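# Move necktie from basket onto table, basket upright

## Task

Remove the necktie from the basket and get the whole tie resting on the table; dropping it into place is acceptable. Every other item must stay in or end up inside the basket, and the basket must sit flat on the table and must not be tilted steeply at any point. At the end both grippers must have released everything and moved away, and the result must hold without the robot supporting anything.

## Robot and tools

Robot: two arms, left_arm and right_arm, each with six revolute joints plus a parallel two-finger gripper. Scene frame: origin on the tabletop midway between the arms, +z up, +x pointing out over the table, left_arm on the +y side. The names left and right refer to the arms, not to image sides. Base of left_arm sits at (-0.040, +0.286, 0) m, quat_wxyz (+0.995, 0, 0, -0.102); right_arm at (-0.046, -0.231, 0) m, quat_wxyz (+0.996, 0, 0, +0.086). The fingers extend along the gripper's +z axis and close along its y axis. The reported hand point lies between the finger pads, roughly 1 cm short of the tips. A wrist camera mount near each hand also takes up space.

execute_actions(actions, pictures): actions is a list holding zero or one item.
- Empty list: nothing is commanded; it just returns the current state with camera pictures.
- Motion item: {"rows": [...], "steps": n}. Each row is a single list of 14 numbers covering both arms, even if only one moves: left_arm waist, shoulder, elbow, wrist pitch, wrist yaw, wrist roll, opening, then the same seven for right_arm. The joint numbers are absolute target angles in radians (same form as Joint positions in results), not offsets. Opening is an absolute command from -1 (closed) to +1 (fully open). Up to 15 rows; steps from 3 to 15 (default 15), each step lasting 1/30 s; row k is used on step k and the final row repeats to fill the remaining steps.
- Wait item: {"steps": n} with no rows, n up to 300 steps; it sends nothing new and returns after n steps counted from the previous result, with your reply time counted in.
- pictures: true to get camera images with a motion or wait result; otherwise images come only with the empty list.
Stated joint ranges per arm (rad): waist -2.618 to 3.054, shoulder 0.000 to 3.142, elbow 0.000 to 3.142, wrist pitch -1.571 to 1.571, wrist yaw -1.571 to 1.571, wrist roll -2.094 to 2.094. A call is rejected (nothing sent) if any target exceeds an end by more than 0.036 rad while also lying beyond that joint's last reported angle. True ends may differ from the stated ones by up to 0.036 rad; targets past a true end get clipped there and the result prints "joint sent to its limit" (possibly referring to an earlier, still-running action). Absence of that line does not prove more travel is available.

Motion limits: each step, a joint's target is kept within a fixed lead of its measured angle: 0.202 rad waist, 0.258 shoulder, 0.238 elbow, 0.573 wrist pitch, 0.522 wrist yaw and roll. If targets would move a gripper over 70 mm from where it is now, all of that arm's targets are pulled back toward the measured angles. So large moves take several calls; plan paths in small increments.

Timing: the result of an action is captured 3 steps before it finishes; those last steps run while you write your next reply, and the next action starts after them. Between calls the arms keep heading for the last row sent, until everything has nearly stopped (a blocked or crawling move counts as stopped) or a HELD step occurs; after that only a new action pushes further. Fingers already opening or closing continue regardless.

Result lines: the state line "left_arm: … | right_arm: …" gives each hand's end_effector_position (m) and end_effector_quat_wxyz in the scene frame; it can be inaccurate, more so at long reach. Joint positions and Joint velocities list, per arm, the six joints (rad, rad/s) and then the finger-pad gap (m, m/s; 0.094 m when fully open). grip_measured is the measured opening on the command scale; each gripper reading can be off by about 1 mm. Away from -1 and +1, fingers move to where grip_measured equals your command. To hold something, command about 0.03 below grip_measured (less for a gentler grip). Pad force tops out near 50 to 62 N, lower for items under about 2 mm thick, with a brief harder spike on first contact. "joint command not followed" means a clearance check altered or blocked some joint targets; the rest of the row still ran. HELD marks steps where your row was partly or wholly not sent. MOTOR HOT appears from 75 °C; at 90 °C the arm is halted for 10 s, and at 100 °C that arm and its gripper go limp and drop; such stops show as OVER-TEMPERATURE FAULT lines. Holding loads heats motors even while you think, so do not hold things longer than needed.

zoom_image(camera, region): enlarged view of part of a camera's latest image. camera is one of cam_high, cam_low, cam_roll_left, cam_roll_right (504x504), cam_left_wrist, cam_right_wrist (616x616, fisheye). region is [x0, y0, x1, y1] in that image's pixels from the top-left, at most 504 by 504. Calibration (intrinsics, distortion, world-to-camera transforms) is supplied for each camera and may be slightly off; wrist camera poses follow their arm's joint readings.

read_manual(section): returns only the URDF licence texts ("licences"); no motion.

finished_scene(scene): ends and grades the current scene (give its number); irreversible. The result reports success and the next task. Replying without any tool call ends everything.

Cautions: never push rigid objects off the table (cloth is exempt); keep the basket upright and do not tip it much; avoid drops, slams, hard shoves and arm-to-arm collisions, which can end the scene. Loose objects may occasionally be nudged by outside disturbances. Finish with grippers open and withdrawn; the outcome must stand on its own. Faster, smoother, lower-effort motion is preferred.

Each tool is called after ">>>" as a command line: name --argument value for each argument, lists and objects as JSON in quotes; but a table of rows of numbers goes row by row, as --pt "numbers of a row", without its own name.

## Session

>>> execute_actions --actions '[]'

Scene clock: 0.00 s of 5400.00 s.
left_arm: end_effector_position=(+0.3289, +0.2093, +0.4131) grip_measured=+1.000 end_effector_quat_wxyz=(+0.709, +0.074, +0.697, -0.072) | right_arm: end_effector_position=(+0.3272, -0.1595, +0.4002) grip_measured=+1.000 end_effector_quat_wxyz=(+0.696, -0.064, +0.711, +0.070)
Joint positions: left_arm=[-0.005  1.032  1.047  0.001 -0.002  0.005  0.094] | right_arm=[ 0.014  1.039  1.036 -0.017 -0.004  0.01   0.094]
Joint velocities: left_arm=[ 0.002  0.002 -0.017 -0.007 -0.007 -0.022  0.   ] | right_arm=[-0.027 -0.012 -0.002 -0.007  0.066 -0.066  0.   ]
Motor temperatures (°C, as the motors report them): left_arm=[26 26 26 25 26 24] | right_arm=[26 23 26 24 26 24]

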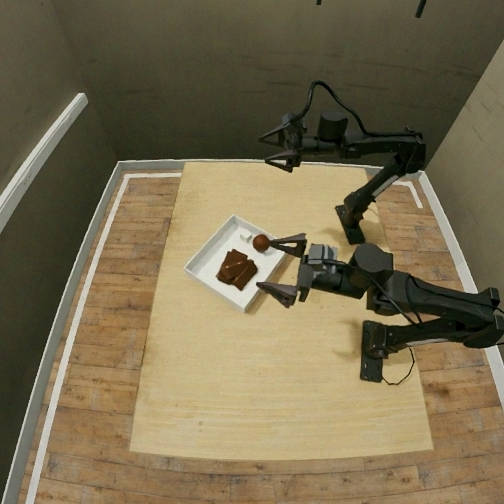

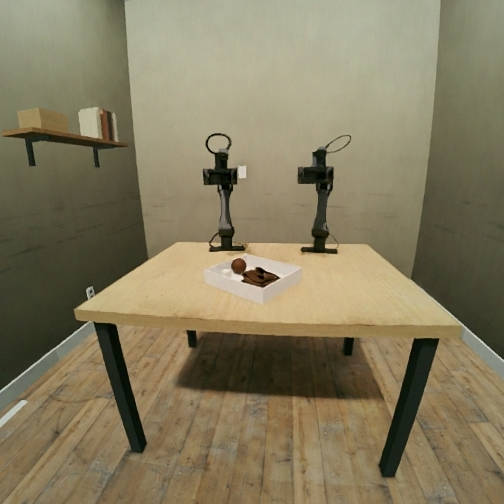

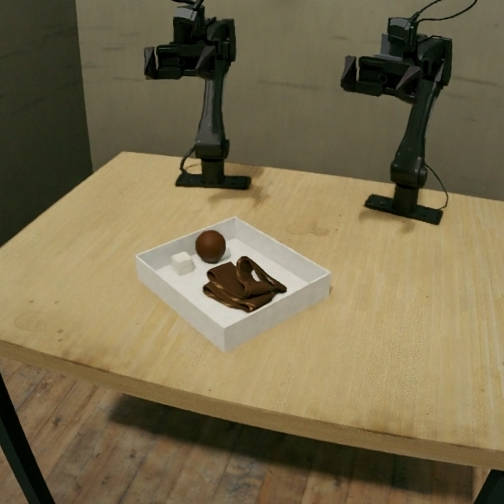

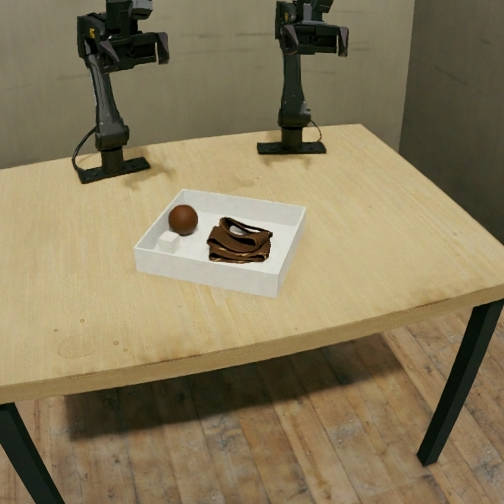

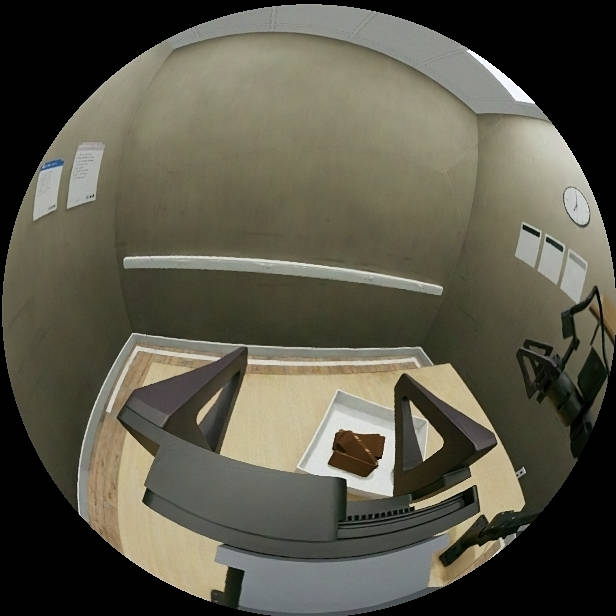

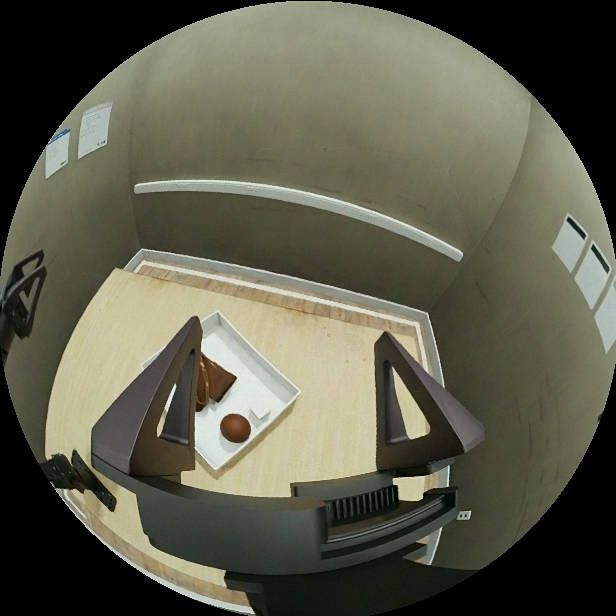

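>>> zoom_image --camera "cam_roll_left" --region '[120, 200, 350, 360]'

>>> zoom_image --camera "cam_roll_right" --region '[120, 170, 320, 310]'

>>> zoom_image --camera "cam_high" --region '[170, 200, 310, 320]'

Region (120, 200, 350, 360) of cam_roll_left's 504x504 image, scaled by 2.191, with more detail than that image has; it fills the top 351 rows of this view, and the rest is white.

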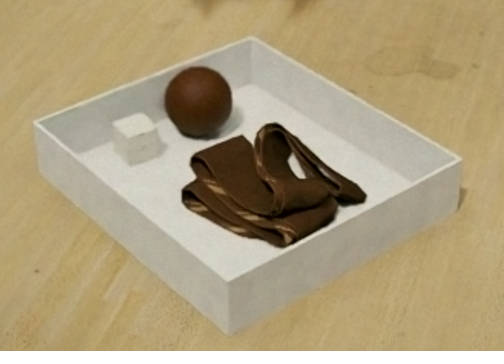

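Region (120, 170, 320, 310) of cam_roll_right's 504x504 image, scaled by 2.520, with more detail than that image has; it fills the top 353 rows of this view, and the rest is white.

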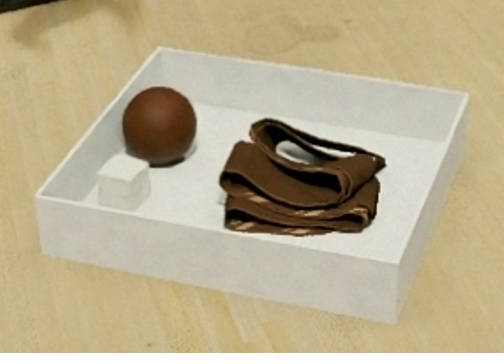

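Region (170, 200, 310, 320) of cam_high's 504x504 image, scaled by 3.600, with more detail than that image has; it fills the top 432 rows of this view, and the rest is white.

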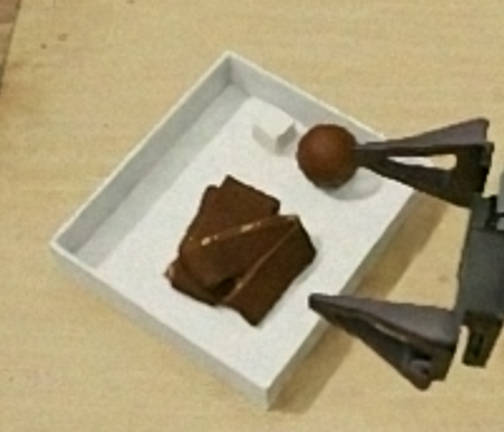

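>>> zoom_image --camera "cam_roll_right" --region '[195, 205, 285, 275]'

>>> zoom_image --camera "cam_roll_left" --region '[190, 245, 300, 320]'

>>> zoom_image --camera "cam_low" --region '[195, 245, 310, 310]'

Region (195, 205, 285, 275) of cam_roll_right's 504x504 image, scaled by 5.600, with more detail than that image has.

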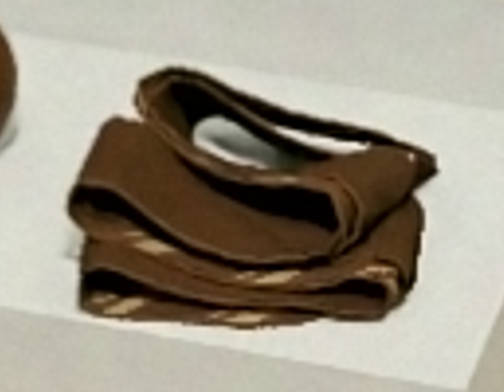

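Region (190, 245, 300, 320) of cam_roll_left's 504x504 image, scaled by 4.582, with more detail than that image has; it fills the top 344 rows of this view, and the rest is white.

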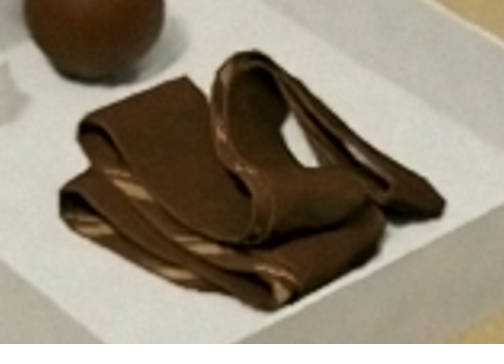

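Region (195, 245, 310, 310) of cam_low's 504x504 image, scaled by 4.383, with more detail than that image has; it fills the top 285 rows of this view, and the rest is white.

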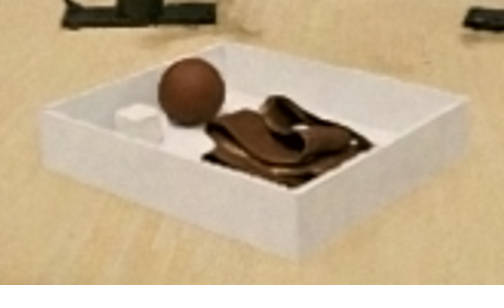

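>>> execute_actions --actions '[{"rows": [[0.45,1.032,1.047,0,0,0,1,0.114,2.137,1.98,-1.065,-0.38,-0.8,1]], "steps": 15}]'

>>> execute_actions --actions '[{"steps": 30}]' --pictures true

Scene clock: 3.57 s of 5400.00 s.
left_arm: end_effector_position=(+0.3249, +0.3804, +0.4131) grip_measured=+1.000 end_effector_quat_wxyz=(+0.707, -0.088, +0.696, +0.092) | right_arm: end_effector_position=(+0.4162, -0.0353, +0.2643) grip_measured=+1.000 end_effector_quat_wxyz=(+0.382, -0.484, +0.783, +0.079)
Joint positions: left_arm=[ 0.45   1.032  1.047  0.001 -0.009  0.004  0.094] | right_arm=[ 0.11   1.856  1.89  -0.862 -0.336 -0.695  0.094]
Joint velocities: left_arm=[-0.002 -0.007  0.002  0.037  0.095  0.007  0.   ] | right_arm=[ 0.022  2.049  1.355 -0.139 -0.154 -0.579  0.   ]
Motor temperatures (°C, as the motors report them): left_arm=[26 26 27 26 26 24] | right_arm=[26 23 27 25 26 24]
Steps of this call (steps 1 to 90: nothing new was sent; then 0.17 s passed at rest; steps 91 to 102: the first 12 steps of this action). Readings (joint positions):
91: left_arm=[0.022 1.032 1.047 0.001 0.015 0.005] | right_arm=[0.019 1.057 1.064 -0.072 -0.030 -0.040]
92: left_arm=[0.081 1.032 1.047 0.001 0.021 0.005] | right_arm=[0.035 1.097 1.121 -0.145 -0.073 -0.109]
94: left_arm=[0.227 1.032 1.047 0.001 0.016 0.005] | right_arm=[0.073 1.213 1.254 -0.291 -0.158 -0.260]
98: left_arm=[0.440 1.032 1.047 0.001 -0.009 0.004] | right_arm=[0.107 1.516 1.572 -0.651 -0.283 -0.555]
102: the state above

Scene clock: 4.57 s of 5400.00 s.
left_arm: end_effector_position=(+0.3250, +0.3799, +0.4131) grip_measured=+1.000 end_effector_quat_wxyz=(+0.707, -0.086, +0.696, +0.091) | right_arm: end_effector_position=(+0.4079, -0.0327, +0.1255) grip_measured=+1.000 end_effector_quat_wxyz=(+0.198, -0.522, +0.819, +0.134)
Joint positions: left_arm=[ 0.45   1.032  1.047  0.001 -0.006  0.004  0.094] | right_arm=[ 0.11   2.148  1.949 -1.049 -0.365 -0.793  0.094]
Joint velocities: left_arm=[-0.002  0.002 -0.002  0.037  0.051 -0.022  0.   ] | right_arm=[-0.027  0.017 -0.007  0.007  0.022 -0.022  0.   ]
Motor temperatures (°C, as the motors report them): left_arm=[26 26 27 26 26 24] | right_arm=[26 24 27 25 26 24]
Kept back: nothing.
Steps of this call (steps 1 to 3: the last 3 steps of your previous action; steps 4 to 30: the robot went on to your last target). Readings (joint positions):
1: left_arm=[0.450 1.032 1.047 0.001 -0.008 0.004] | right_arm=[0.110 1.920 1.920 -0.864 -0.340 -0.708]
2: left_arm=[0.450 1.032 1.047 0.001 -0.008 0.004] | right_arm=[0.110 1.975 1.934 -0.873 -0.343 -0.720]
4: left_arm=[0.450 1.032 1.047 0.001 -0.007 0.004] | right_arm=[0.110 2.075 1.949 -0.917 -0.350 -0.745]
8: left_arm=[0.450 1.032 1.047 0.001 -0.006 0.004] | right_arm=[0.110 2.187 1.949 -1.010 -0.352 -0.773]
30: the state above
All arms were judged still, so your last target was given up. Only a new action makes them travel on or press farther. Fingers that are still opening or closing keep moving.
camera_calibration (this result's frames):
cam_left_wrist: T_world_to_cam=[[0.308812, -0.935083, 0.173938, 0.189316], [-0.399986, -0.293597, -0.868224, 0.641794], [0.862929, 0.198545, -0.464687, -0.0517687], [0, 0, 0, 1]] pos_world=[0.242918, 0.375733, 0.500235]
cam_right_wrist: T_world_to_cam=[[0.956607, -0.255971, 0.139215, -0.423625], [-0.290145, -0.880737, 0.374324, 0.0604712], [0.026796, -0.398473, -0.916788, 0.189688], [0, 0, 0, 1]] pos_world=[0.417705, 0.0204092, 0.210243]

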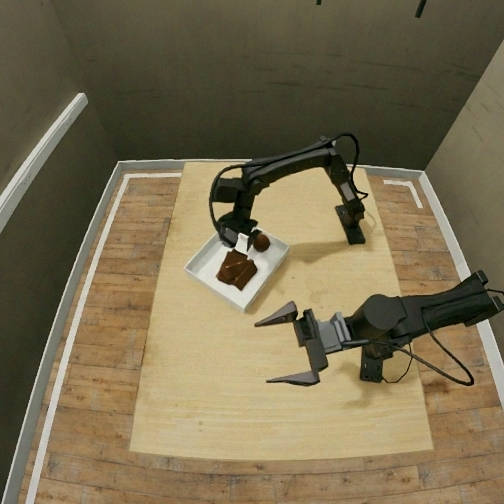

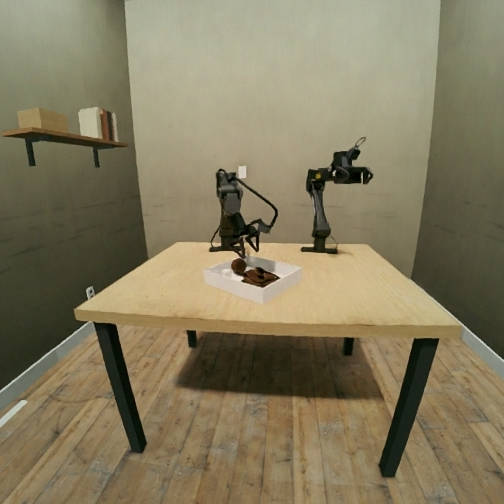

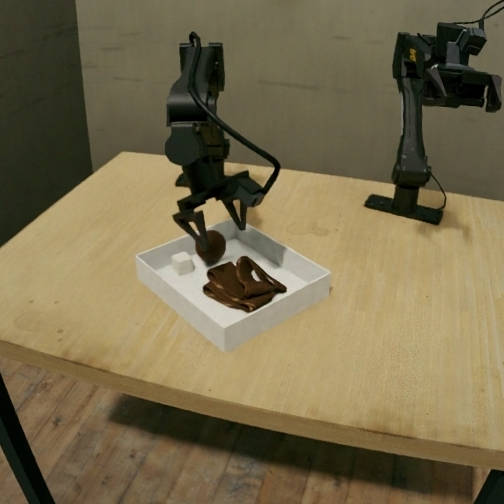

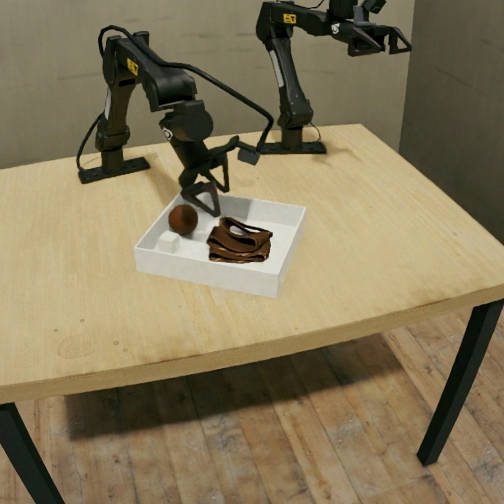

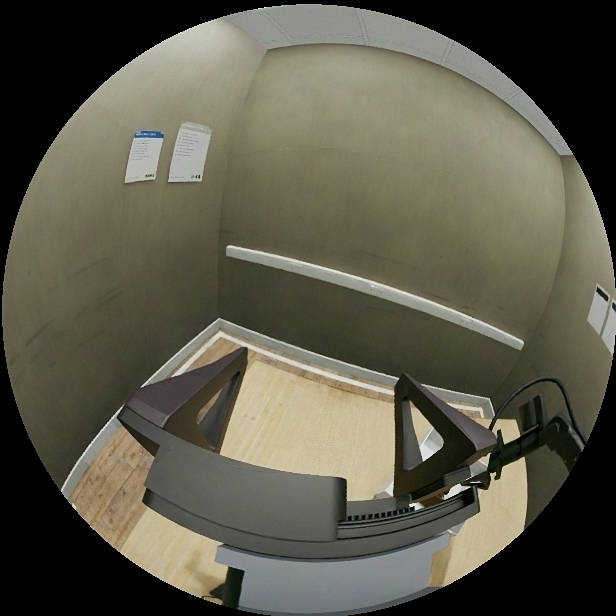

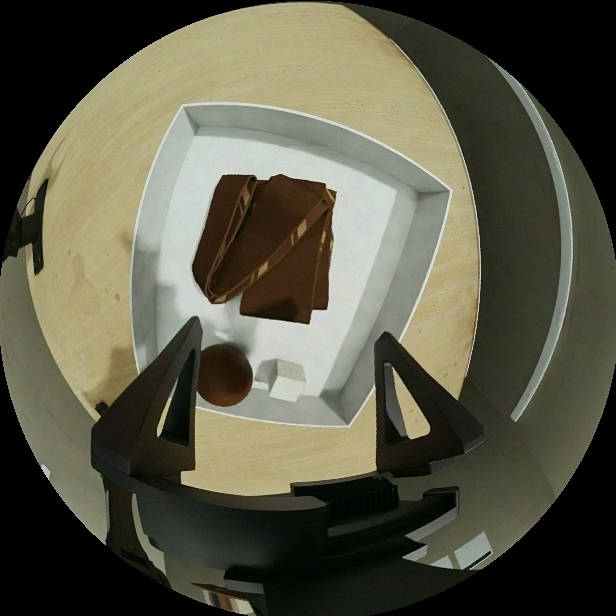

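>>> zoom_image --camera "cam_right_wrist" --region '[160, 150, 380, 350]'

Region (160, 150, 380, 350) of cam_right_wrist's 616x616 image, scaled by 2.291, with more detail than that image has; it fills the top 458 rows of this view, and the rest is white.

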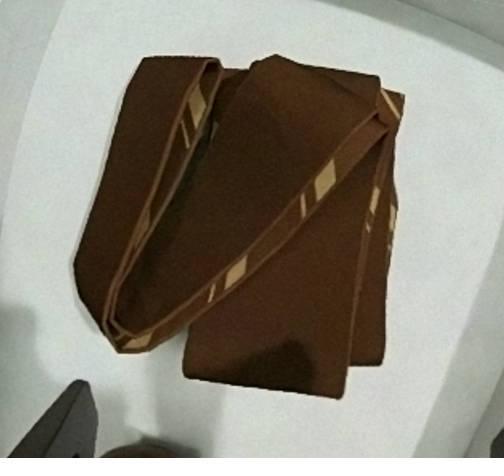

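>>> execute_actions --actions '[{"rows": [[0.45,1.032,1.047,0,0,0,1,0.115,2.14,1.982,-1.064,-0.381,-0.8,1],[0.45,1.032,1.047,0,0,0,1,0.117,2.147,1.987,-1.06,-0.382,-0.802,1],[0.45,1.032,1.047,0,0,0,1,0.121,2.158,1.994,-1.054,-0.384,-0.804,1],[0.45,1.032,1.047,0,0,0,1,0.126,2.173,2.004,-1.047,-0.387,-0.806,1],[0.45,1.032,1.047,0,0,0,1,0.132,2.19,2.015,-1.038,-0.39,-0.809,1],[0.45,1.032,1.047,0,0,0,1,0.139,2.208,2.028,-1.028,-0.394,-0.812,1],[0.45,1.032,1.047,0,0,0,1,0.146,2.228,2.041,-1.018,-0.398,-0.816,1],[0.45,1.032,1.047,0,0,0,1,0.153,2.249,2.054,-1.007,-0.402,-0.819,1],[0.45,1.032,1.047,0,0,0,1,0.16,2.269,2.067,-0.997,-0.406,-0.823,1],[0.45,1.032,1.047,0,0,0,1,0.167,2.287,2.08,-0.987,-0.41,-0.826,1],[0.45,1.032,1.047,0,0,0,1,0.173,2.304,2.091,-0.978,-0.413,-0.829,1],[0.45,1.032,1.047,0,0,0,1,0.178,2.319,2.101,-0.971,-0.416,-0.831,1],[0.45,1.032,1.047,0,0,0,1,0.182,2.33,2.108,-0.965,-0.418,-0.833,1],[0.45,1.032,1.047,0,0,0,1,0.184,2.337,2.113,-0.961,-0.419,-0.835,1],[0.45,1.032,1.047,0,0,0,1,0.185,2.34,2.115,-0.96,-0.42,-0.835,1]], "steps": 15}]'

>>> execute_actions --actions '[{"steps": 15}]' --pictures true

Scene clock: 6.17 s of 5400.00 s.
left_arm: end_effector_position=(+0.3250, +0.3799, +0.4131) grip_measured=+1.000 end_effector_quat_wxyz=(+0.707, -0.086, +0.696, +0.091) | right_arm: end_effector_position=(+0.4300, +0.0031, +0.1147) grip_measured=+1.000 end_effector_quat_wxyz=(+0.223, -0.551, +0.792, +0.140)
Joint positions: left_arm=[ 0.45   1.032  1.047  0.001 -0.006  0.004  0.094] | right_arm=[ 0.156  2.26   2.064 -0.999 -0.388 -0.813  0.094]
Joint velocities: left_arm=[-0.012 -0.007 -0.012  0.007  0.095  0.022  0.   ] | right_arm=[ 0.247  0.579  0.286  0.286 -0.168 -0.095  0.   ]
Motor temperatures (°C, as the motors report them): left_arm=[26 26 27 26 26 24] | right_arm=[26 24 27 25 26 24]
Steps of this call (steps 1 to 36: nothing new was sent; steps 37 to 48: the first 12 steps of this action). Readings (joint positions):
37: left_arm=[0.450 1.032 1.047 0.001 -0.006 0.004] | right_arm=[0.110 2.148 1.949 -1.049 -0.365 -0.793]
38: left_arm=[0.450 1.032 1.047 0.001 -0.006 0.004] | right_arm=[0.110 2.148 1.949 -1.049 -0.366 -0.793]
40: left_arm=[0.450 1.032 1.047 0.001 -0.006 0.004] | right_arm=[0.110 2.151 1.958 -1.050 -0.366 -0.794]
44: left_arm=[0.450 1.032 1.047 0.001 -0.006 0.004] | right_arm=[0.125 2.185 2.012 -1.037 -0.374 -0.802]
48: the state above

Scene clock: 6.67 s of 5400.00 s.
left_arm: end_effector_position=(+0.3250, +0.3799, +0.4131) grip_measured=+1.000 end_effector_quat_wxyz=(+0.707, -0.086, +0.696, +0.091) | right_arm: end_effector_position=(+0.4320, +0.0234, +0.0829) grip_measured=+1.000 end_effector_quat_wxyz=(+0.212, -0.568, +0.781, +0.153)
Joint positions: left_arm=[ 0.45   1.032  1.047  0.001 -0.006  0.004  0.094] | right_arm=[ 0.186  2.345  2.088 -0.964 -0.404 -0.827  0.094]
Joint velocities: left_arm=[ 0.007  0.002 -0.002 -0.037  0.051  0.007  0.   ] | right_arm=[-0.012 -0.002 -0.012 -0.007  0.022 -0.051  0.   ]
Motor temperatures (°C, as the motors report them): left_arm=[26 26 27 27 26 24] | right_arm=[26 25 27 25 26 24]
Kept back: nothing.
Steps of this call (steps 1 to 3: the last 3 steps of your previous action; steps 4 to 15: the robot went on to your last target). Readings (joint positions):
1: left_arm=[0.450 1.032 1.047 0.001 -0.006 0.004] | right_arm=[0.164 2.280 2.072 -0.990 -0.391 -0.815]
2: left_arm=[0.450 1.032 1.047 0.001 -0.006 0.004] | right_arm=[0.171 2.298 2.078 -0.983 -0.394 -0.818]
4: left_arm=[0.450 1.032 1.047 0.001 -0.006 0.004] | right_arm=[0.182 2.327 2.081 -0.973 -0.399 -0.822]
8: left_arm=[0.450 1.032 1.047 0.001 -0.006 0.004] | right_arm=[0.186 2.345 2.081 -0.973 -0.401 -0.825]
15: the state above
camera_calibration (this result's frames):
cam_left_wrist: T_world_to_cam=[[0.308812, -0.935083, 0.173938, 0.189316], [-0.399986, -0.293597, -0.868224, 0.641794], [0.862929, 0.198545, -0.464687, -0.0517687], [0, 0, 0, 1]] pos_world=[0.242918, 0.375733, 0.500235]
cam_right_wrist: T_world_to_cam=[[0.976228, -0.145927, 0.160265, -0.439205], [-0.192698, -0.922847, 0.333498, 0.0950413], [0.0992336, -0.356453, -0.929029, 0.1411], [0, 0, 0, 1]] pos_world=[0.433076, 0.0739119, 0.169779]

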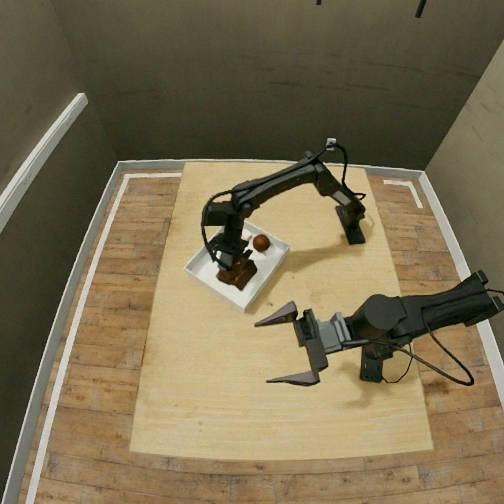

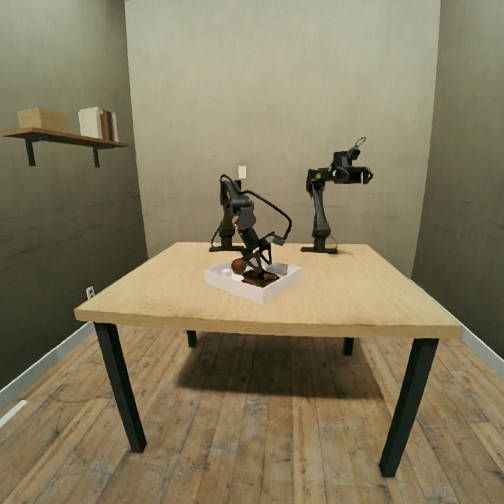

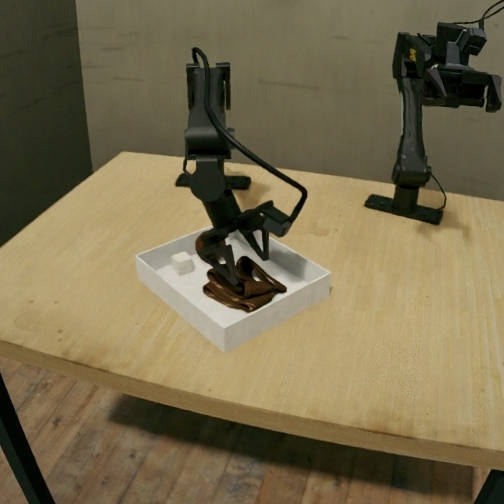

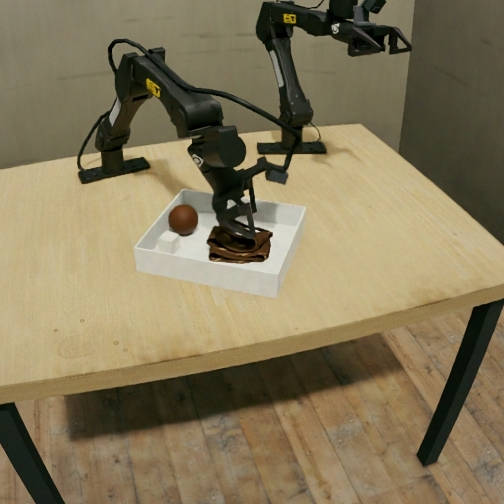

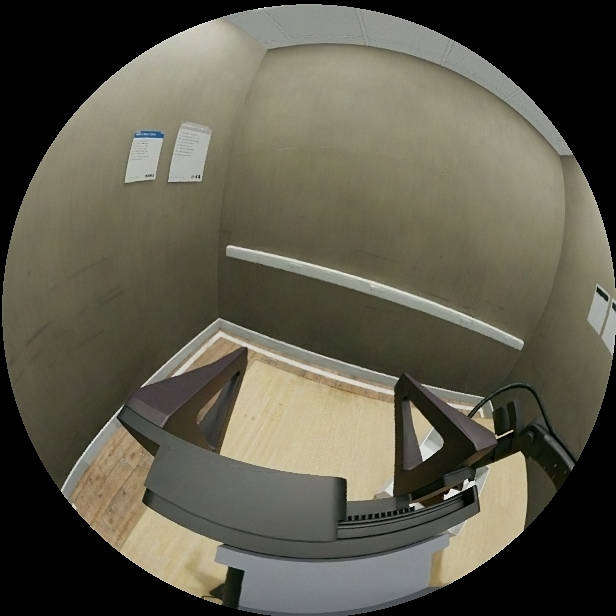

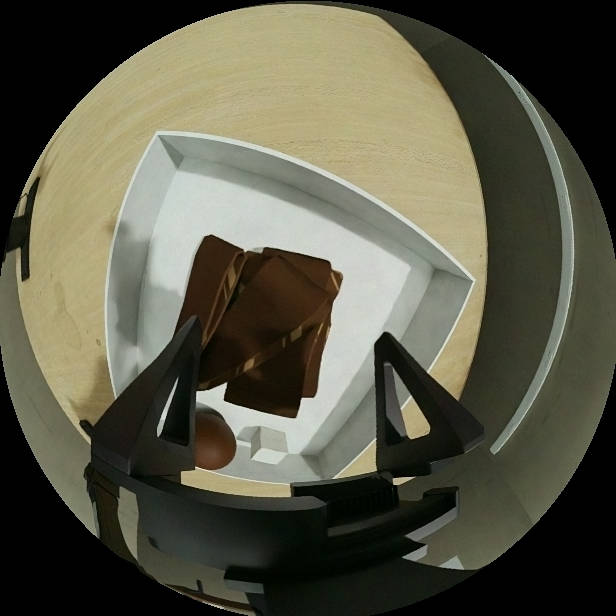

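>>> zoom_image --camera "cam_right_wrist" --region '[160, 220, 400, 430]'

Region (160, 220, 400, 430) of cam_right_wrist's 616x616 image, scaled by 2.100, with more detail than that image has; it fills the top 441 rows of this view, and the rest is white.

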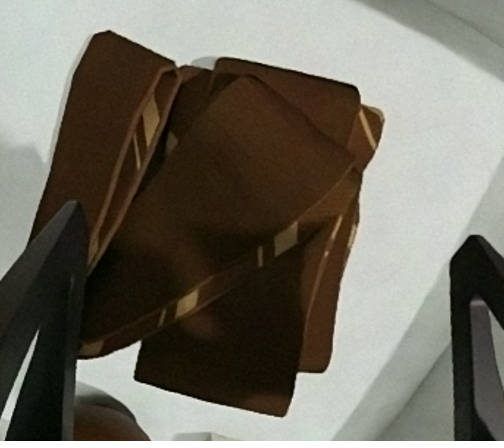

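>>> execute_actions --actions '[{"rows": [[0.45,1.032,1.047,0,0,0,1,0.185,2.34,2.113,-0.958,-0.42,-0.835,1],[0.45,1.032,1.047,0,0,0,1,0.185,2.342,2.107,-0.951,-0.42,-0.835,1],[0.45,1.032,1.047,0,0,0,1,0.185,2.344,2.099,-0.941,-0.42,-0.835,1],[0.45,1.032,1.047,0,0,0,1,0.185,2.346,2.088,-0.927,-0.42,-0.835,1],[0.45,1.032,1.047,0,0,0,1,0.185,2.349,2.074,-0.912,-0.42,-0.835,1],[0.45,1.032,1.047,0,0,0,1,0.185,2.352,2.06,-0.895,-0.42,-0.835,1],[0.45,1.032,1.047,0,0,0,1,0.185,2.355,2.044,-0.876,-0.42,-0.835,1],[0.45,1.032,1.047,0,0,0,1,0.185,2.359,2.029,-0.858,-0.42,-0.835,1],[0.45,1.032,1.047,0,0,0,1,0.185,2.362,2.013,-0.839,-0.42,-0.835,1],[0.45,1.032,1.047,0,0,0,1,0.185,2.365,1.999,-0.822,-0.42,-0.835,1],[0.45,1.032,1.047,0,0,0,1,0.185,2.368,1.985,-0.807,-0.42,-0.835,1],[0.45,1.032,1.047,0,0,0,1,0.185,2.37,1.974,-0.793,-0.42,-0.835,1],[0.45,1.032,1.047,0,0,0,1,0.185,2.372,1.966,-0.783,-0.42,-0.835,1],[0.45,1.032,1.047,0,0,0,1,0.185,2.374,1.96,-0.776,-0.42,-0.835,1],[0.45,1.032,1.047,0,0,0,1,0.185,2.374,1.958,-0.774,-0.42,-0.835,1]], "steps": 15}]'

>>> execute_actions --actions '[{"steps": 15}]' --pictures true

Scene clock: 7.67 s of 5400.00 s.
left_arm: end_effector_position=(+0.3250, +0.3799, +0.4131) grip_measured=+1.000 end_effector_quat_wxyz=(+0.707, -0.086, +0.696, +0.091) | right_arm: end_effector_position=(+0.4402, +0.0266, +0.0692) grip_measured=+1.000 end_effector_quat_wxyz=(+0.233, -0.569, +0.775, +0.148)
Joint positions: left_arm=[ 0.45   1.032  1.047  0.001 -0.006  0.004  0.094] | right_arm=[ 0.186  2.346  2.018 -0.849 -0.406 -0.828  0.094]
Joint velocities: left_arm=[-0.002  0.002 -0.022 -0.081 -0.037 -0.066  0.   ] | right_arm=[-0.007  0.046 -0.442  0.271 -0.007 -0.037  0.   ]
Motor temperatures (°C, as the motors report them): left_arm=[26 26 27 27 26 24] | right_arm=[26 25 28 25 26 24]
Steps of this call (steps 1 to 15: the robot went on to your last target; steps 16 to 18: nothing new was sent; steps 19 to 30: the first 12 steps of this action). Readings (joint positions):
19: left_arm=[0.450 1.032 1.047 0.001 -0.006 0.004] | right_arm=[0.186 2.345 2.088 -0.963 -0.405 -0.828]
20: left_arm=[0.450 1.032 1.047 0.001 -0.006 0.004] | right_arm=[0.186 2.345 2.088 -0.962 -0.405 -0.828]
22: left_arm=[0.450 1.032 1.047 0.001 -0.006 0.004] | right_arm=[0.186 2.345 2.088 -0.955 -0.405 -0.828]
26: left_arm=[0.450 1.032 1.047 0.001 -0.006 0.004] | right_arm=[0.186 2.345 2.076 -0.911 -0.406 -0.828]
30: the state above

Scene clock: 8.17 s of 5400.00 s.
left_arm: end_effector_position=(+0.3250, +0.3799, +0.4131) grip_measured=+1.000 end_effector_quat_wxyz=(+0.707, -0.086, +0.696, +0.091) | right_arm: end_effector_position=(+0.4425, +0.0275, +0.0482) grip_measured=+1.000 end_effector_quat_wxyz=(+0.233, -0.569, +0.774, +0.148)
Joint positions: left_arm=[ 0.45   1.032  1.047  0.001 -0.006  0.004  0.094] | right_arm=[ 0.186  2.368  1.973 -0.78  -0.406 -0.828  0.094]
Joint velocities: left_arm=[-0.002 -0.027 -0.022  0.022 -0.037 -0.007  0.   ] | right_arm=[-0.002  0.012  0.002  0.037  0.007 -0.007  0.   ]
Motor temperatures (°C, as the motors report them): left_arm=[26 26 27 27 26 24] | right_arm=[26 26 28 25 26 24]
Kept back: nothing.
Steps of this call (steps 1 to 3: the last 3 steps of your previous action; steps 4 to 15: the robot went on to your last target). Readings (joint positions):
1: left_arm=[0.450 1.032 1.047 0.001 -0.006 0.004] | right_arm=[0.186 2.348 2.005 -0.838 -0.406 -0.828]
2: left_arm=[0.450 1.032 1.047 0.001 -0.006 0.004] | right_arm=[0.186 2.351 1.994 -0.828 -0.406 -0.828]
4: left_arm=[0.450 1.032 1.047 0.001 -0.006 0.004] | right_arm=[0.186 2.359 1.981 -0.812 -0.406 -0.828]
8: left_arm=[0.450 1.032 1.047 0.001 -0.006 0.004] | right_arm=[0.186 2.368 1.973 -0.796 -0.406 -0.828]
15: the state above
camera_calibration (this result's frames):
cam_left_wrist: T_world_to_cam=[[0.308812, -0.935083, 0.173938, 0.189316], [-0.399986, -0.293597, -0.868224, 0.641794], [0.862929, 0.198545, -0.464687, -0.0517687], [0, 0, 0, 1]] pos_world=[0.242918, 0.375733, 0.500235]
cam_right_wrist: T_world_to_cam=[[0.968683, -0.148095, 0.199299, -0.441834], [-0.20543, -0.928854, 0.308267, 0.119469], [0.139467, -0.339555, -0.930189, 0.0910866], [0, 0, 0, 1]] pos_world=[0.439836, 0.0764642, 0.135957]

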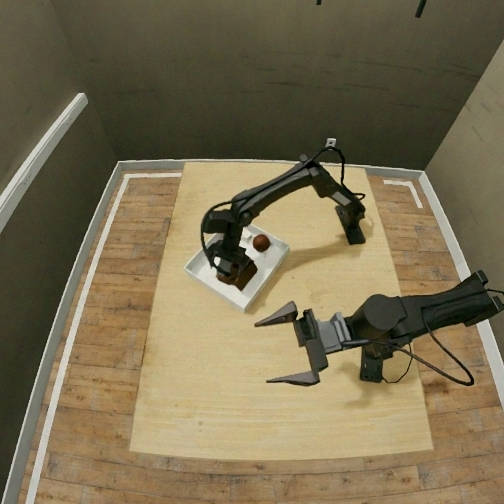

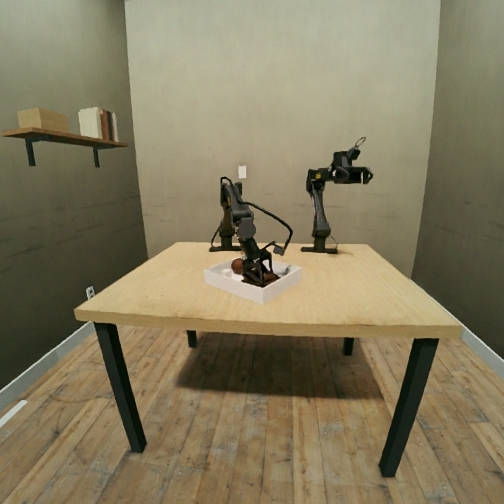

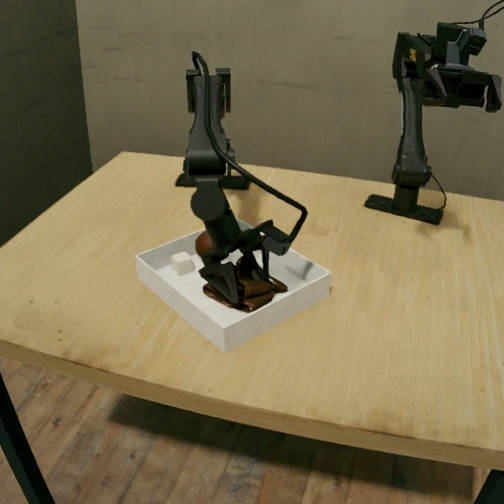

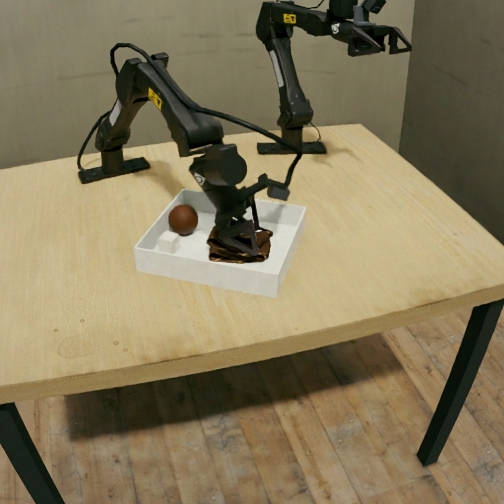

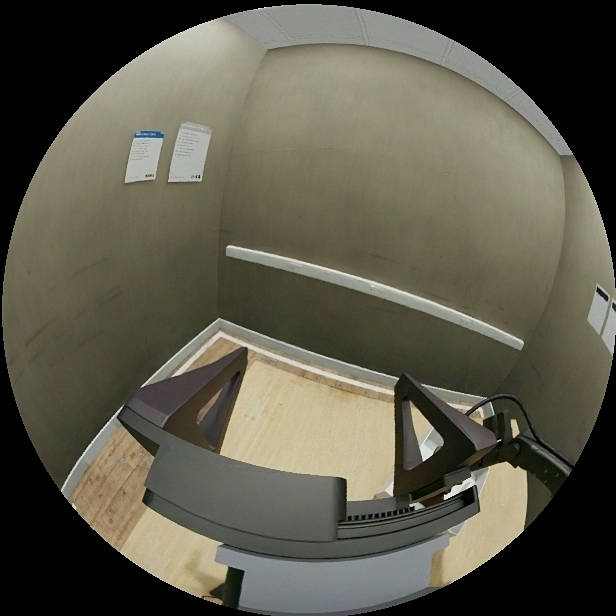

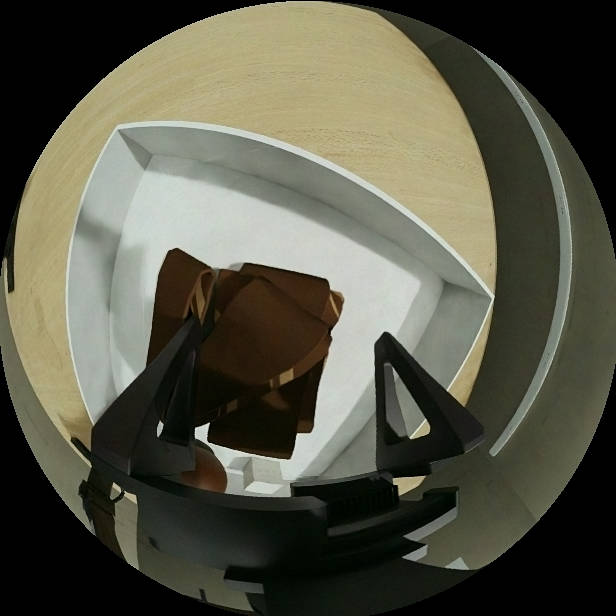

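>>> execute_actions --actions '[{"rows": [[0.45,1.032,1.047,0,0,0,1,0.185,2.375,1.955,-0.773,-0.42,-0.835,1],[0.45,1.032,1.047,0,0,0,1,0.185,2.376,1.951,-0.771,-0.42,-0.835,1],[0.45,1.032,1.047,0,0,0,1,0.185,2.378,1.946,-0.768,-0.42,-0.835,1],[0.45,1.032,1.047,0,0,0,1,0.185,2.38,1.94,-0.765,-0.42,-0.835,1],[0.45,1.032,1.047,0,0,0,1,0.185,2.382,1.934,-0.762,-0.42,-0.835,1],[0.45,1.032,1.047,0,0,0,1,0.185,2.384,1.928,-0.759,-0.42,-0.835,1],[0.45,1.032,1.047,0,0,0,1,0.185,2.386,1.922,-0.756,-0.42,-0.835,1],[0.45,1.032,1.047,0,0,0,1,0.185,2.388,1.916,-0.753,-0.42,-0.835,1],[0.45,1.032,1.047,0,0,0,1,0.185,2.39,1.911,-0.75,-0.42,-0.835,1],[0.45,1.032,1.047,0,0,0,1,0.185,2.391,1.907,-0.748,-0.42,-0.835,1],[0.45,1.032,1.047,0,0,0,1,0.185,2.392,1.904,-0.746,-0.42,-0.835,1],[0.45,1.032,1.047,0,0,0,1,0.185,2.393,1.902,-0.745,-0.42,-0.835,1]], "steps": 15}]'

>>> execute_actions --actions '[{"steps": 12}]' --pictures true

Scene clock: 8.83 s of 5400.00 s.
left_arm: end_effector_position=(+0.3250, +0.3799, +0.4131) grip_measured=+1.000 end_effector_quat_wxyz=(+0.707, -0.086, +0.696, +0.091) | right_arm: end_effector_position=(+0.4358, +0.0251, +0.0335) grip_measured=+1.000 end_effector_quat_wxyz=(+0.222, -0.569, +0.778, +0.151)
Joint positions: left_arm=[ 0.45   1.032  1.047  0.001 -0.006  0.004  0.094] | right_arm=[ 0.186  2.371  1.927 -0.756 -0.407 -0.828  0.094]
Joint velocities: left_arm=[ 0.002 -0.007  0.017 -0.051 -0.037 -0.081  0.   ] | right_arm=[ 0.002  0.066 -0.081  0.081  0.022  0.037  0.   ]
Motor temperatures (°C, as the motors report them): left_arm=[26 26 27 27 26 24] | right_arm=[26 26 28 25 26 24]
Steps of this call (steps 1 to 8: the robot went on to your last target; steps 9 to 20: the first 12 steps of this action). Readings (joint positions):
9: left_arm=[0.450 1.032 1.047 0.001 -0.006 0.004] | right_arm=[0.186 2.368 1.973 -0.777 -0.406 -0.828]
10: left_arm=[0.450 1.032 1.047 0.001 -0.006 0.004] | right_arm=[0.186 2.368 1.973 -0.777 -0.406 -0.828]
12: left_arm=[0.450 1.032 1.047 0.001 -0.006 0.004] | right_arm=[0.186 2.368 1.971 -0.773 -0.406 -0.828]
16: left_arm=[0.450 1.032 1.047 0.001 -0.006 0.004] | right_arm=[0.186 2.368 1.949 -0.761 -0.407 -0.828]
20: the state above

Scene clock: 9.23 s of 5400.00 s.
left_arm: end_effector_position=(+0.3250, +0.3799, +0.4131) grip_measured=+1.000 end_effector_quat_wxyz=(+0.707, -0.086, +0.696, +0.091) | right_arm: end_effector_position=(+0.4350, +0.0247, +0.0274) grip_measured=+1.000 end_effector_quat_wxyz=(+0.218, -0.568, +0.779, +0.152)
Joint positions: left_arm=[ 0.45   1.032  1.047  0.001 -0.006  0.004  0.094] | right_arm=[ 0.186  2.38   1.921 -0.749 -0.407 -0.828  0.094]
Joint velocities: left_arm=[-0.007 -0.012  0.012 -0.066  0.037  0.081  0.   ] | right_arm=[-0.007 -0.012 -0.012 -0.051  0.037 -0.051  0.   ]
Motor temperatures (°C, as the motors report them): left_arm=[26 26 27 27 26 24] | right_arm=[26 26 28 25 26 24]
Kept back: nothing.
Steps of this call (steps 1 to 3: the last 3 steps of your previous action; steps 4 to 12: the robot went on to your last target). Readings (joint positions):
1: left_arm=[0.450 1.032 1.047 0.001 -0.006 0.004] | right_arm=[0.186 2.373 1.925 -0.755 -0.407 -0.828]
2: left_arm=[0.450 1.032 1.047 0.001 -0.006 0.004] | right_arm=[0.186 2.375 1.923 -0.754 -0.407 -0.828]
4: left_arm=[0.450 1.032 1.047 0.001 -0.006 0.004] | right_arm=[0.186 2.378 1.921 -0.753 -0.407 -0.828]
8: left_arm=[0.450 1.032 1.047 0.001 -0.006 0.004] | right_arm=[0.186 2.380 1.921 -0.751 -0.407 -0.828]
12: the state above
camera_calibration (this result's frames):
cam_left_wrist: T_world_to_cam=[[0.308812, -0.935083, 0.173938, 0.189316], [-0.399986, -0.293597, -0.868224, 0.641794], [0.862929, 0.198545, -0.464687, -0.0517687], [0, 0, 0, 1]] pos_world=[0.242918, 0.375733, 0.500235]
cam_right_wrist: T_world_to_cam=[[0.974417, -0.145893, 0.170959, -0.432531], [-0.195531, -0.925352, 0.324795, 0.11694], [0.110812, -0.349914, -0.930205, 0.0845147], [0, 0, 0, 1]] pos_world=[0.434966, 0.0746799, 0.11458]

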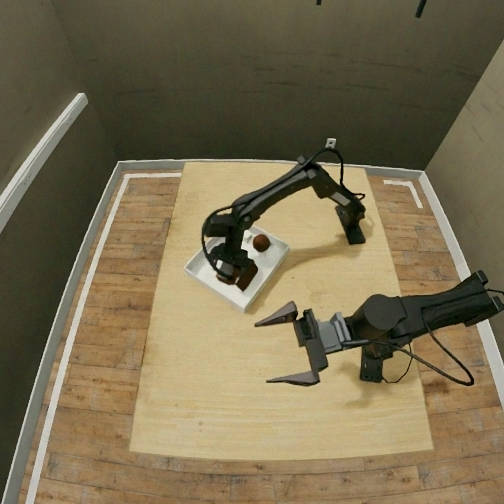

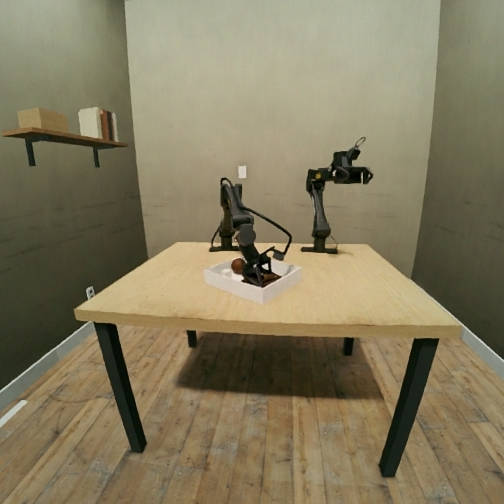

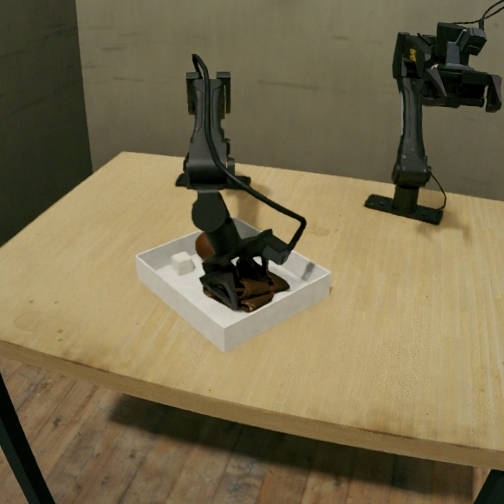

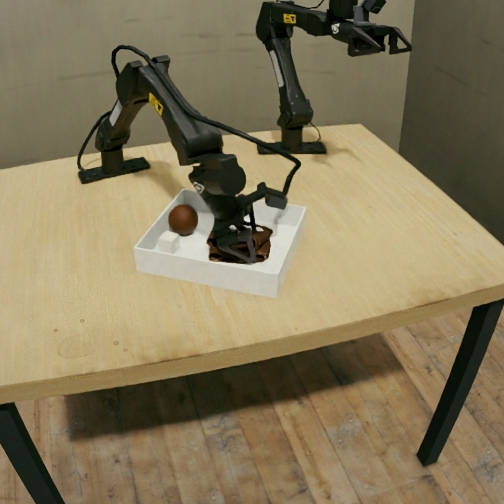

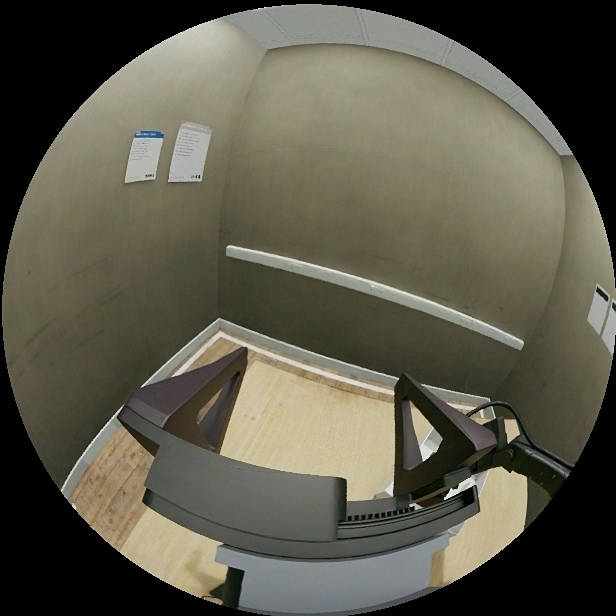

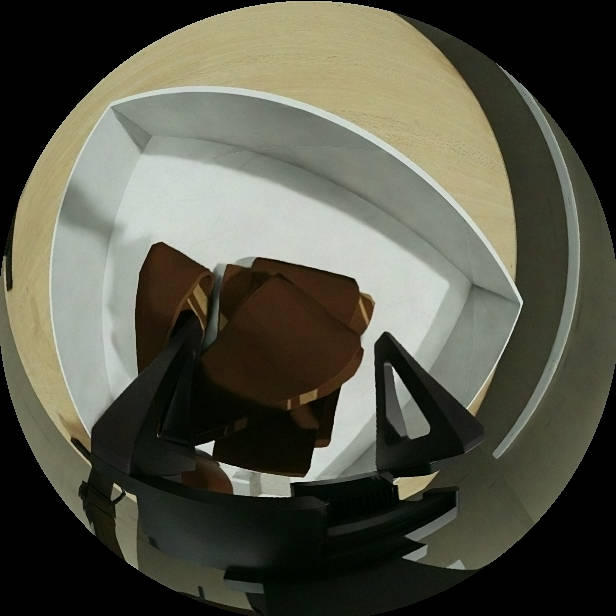

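>>> zoom_image --camera "cam_roll_right" --region '[180, 180, 300, 290]'

>>> zoom_image --camera "cam_roll_left" --region '[180, 230, 310, 330]'

Region (180, 180, 300, 290) of cam_roll_right's 504x504 image, scaled by 4.200, with more detail than that image has; it fills the top 462 rows of this view, and the rest is white.

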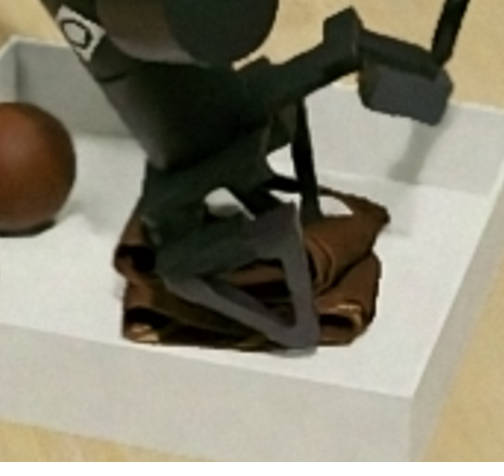

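Region (180, 230, 310, 330) of cam_roll_left's 504x504 image, scaled by 3.877, with more detail than that image has; it fills the top 388 rows of this view, and the rest is white.

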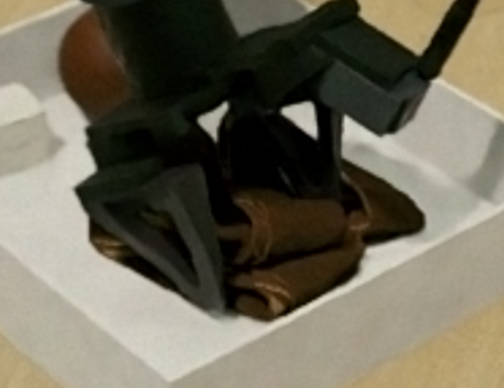

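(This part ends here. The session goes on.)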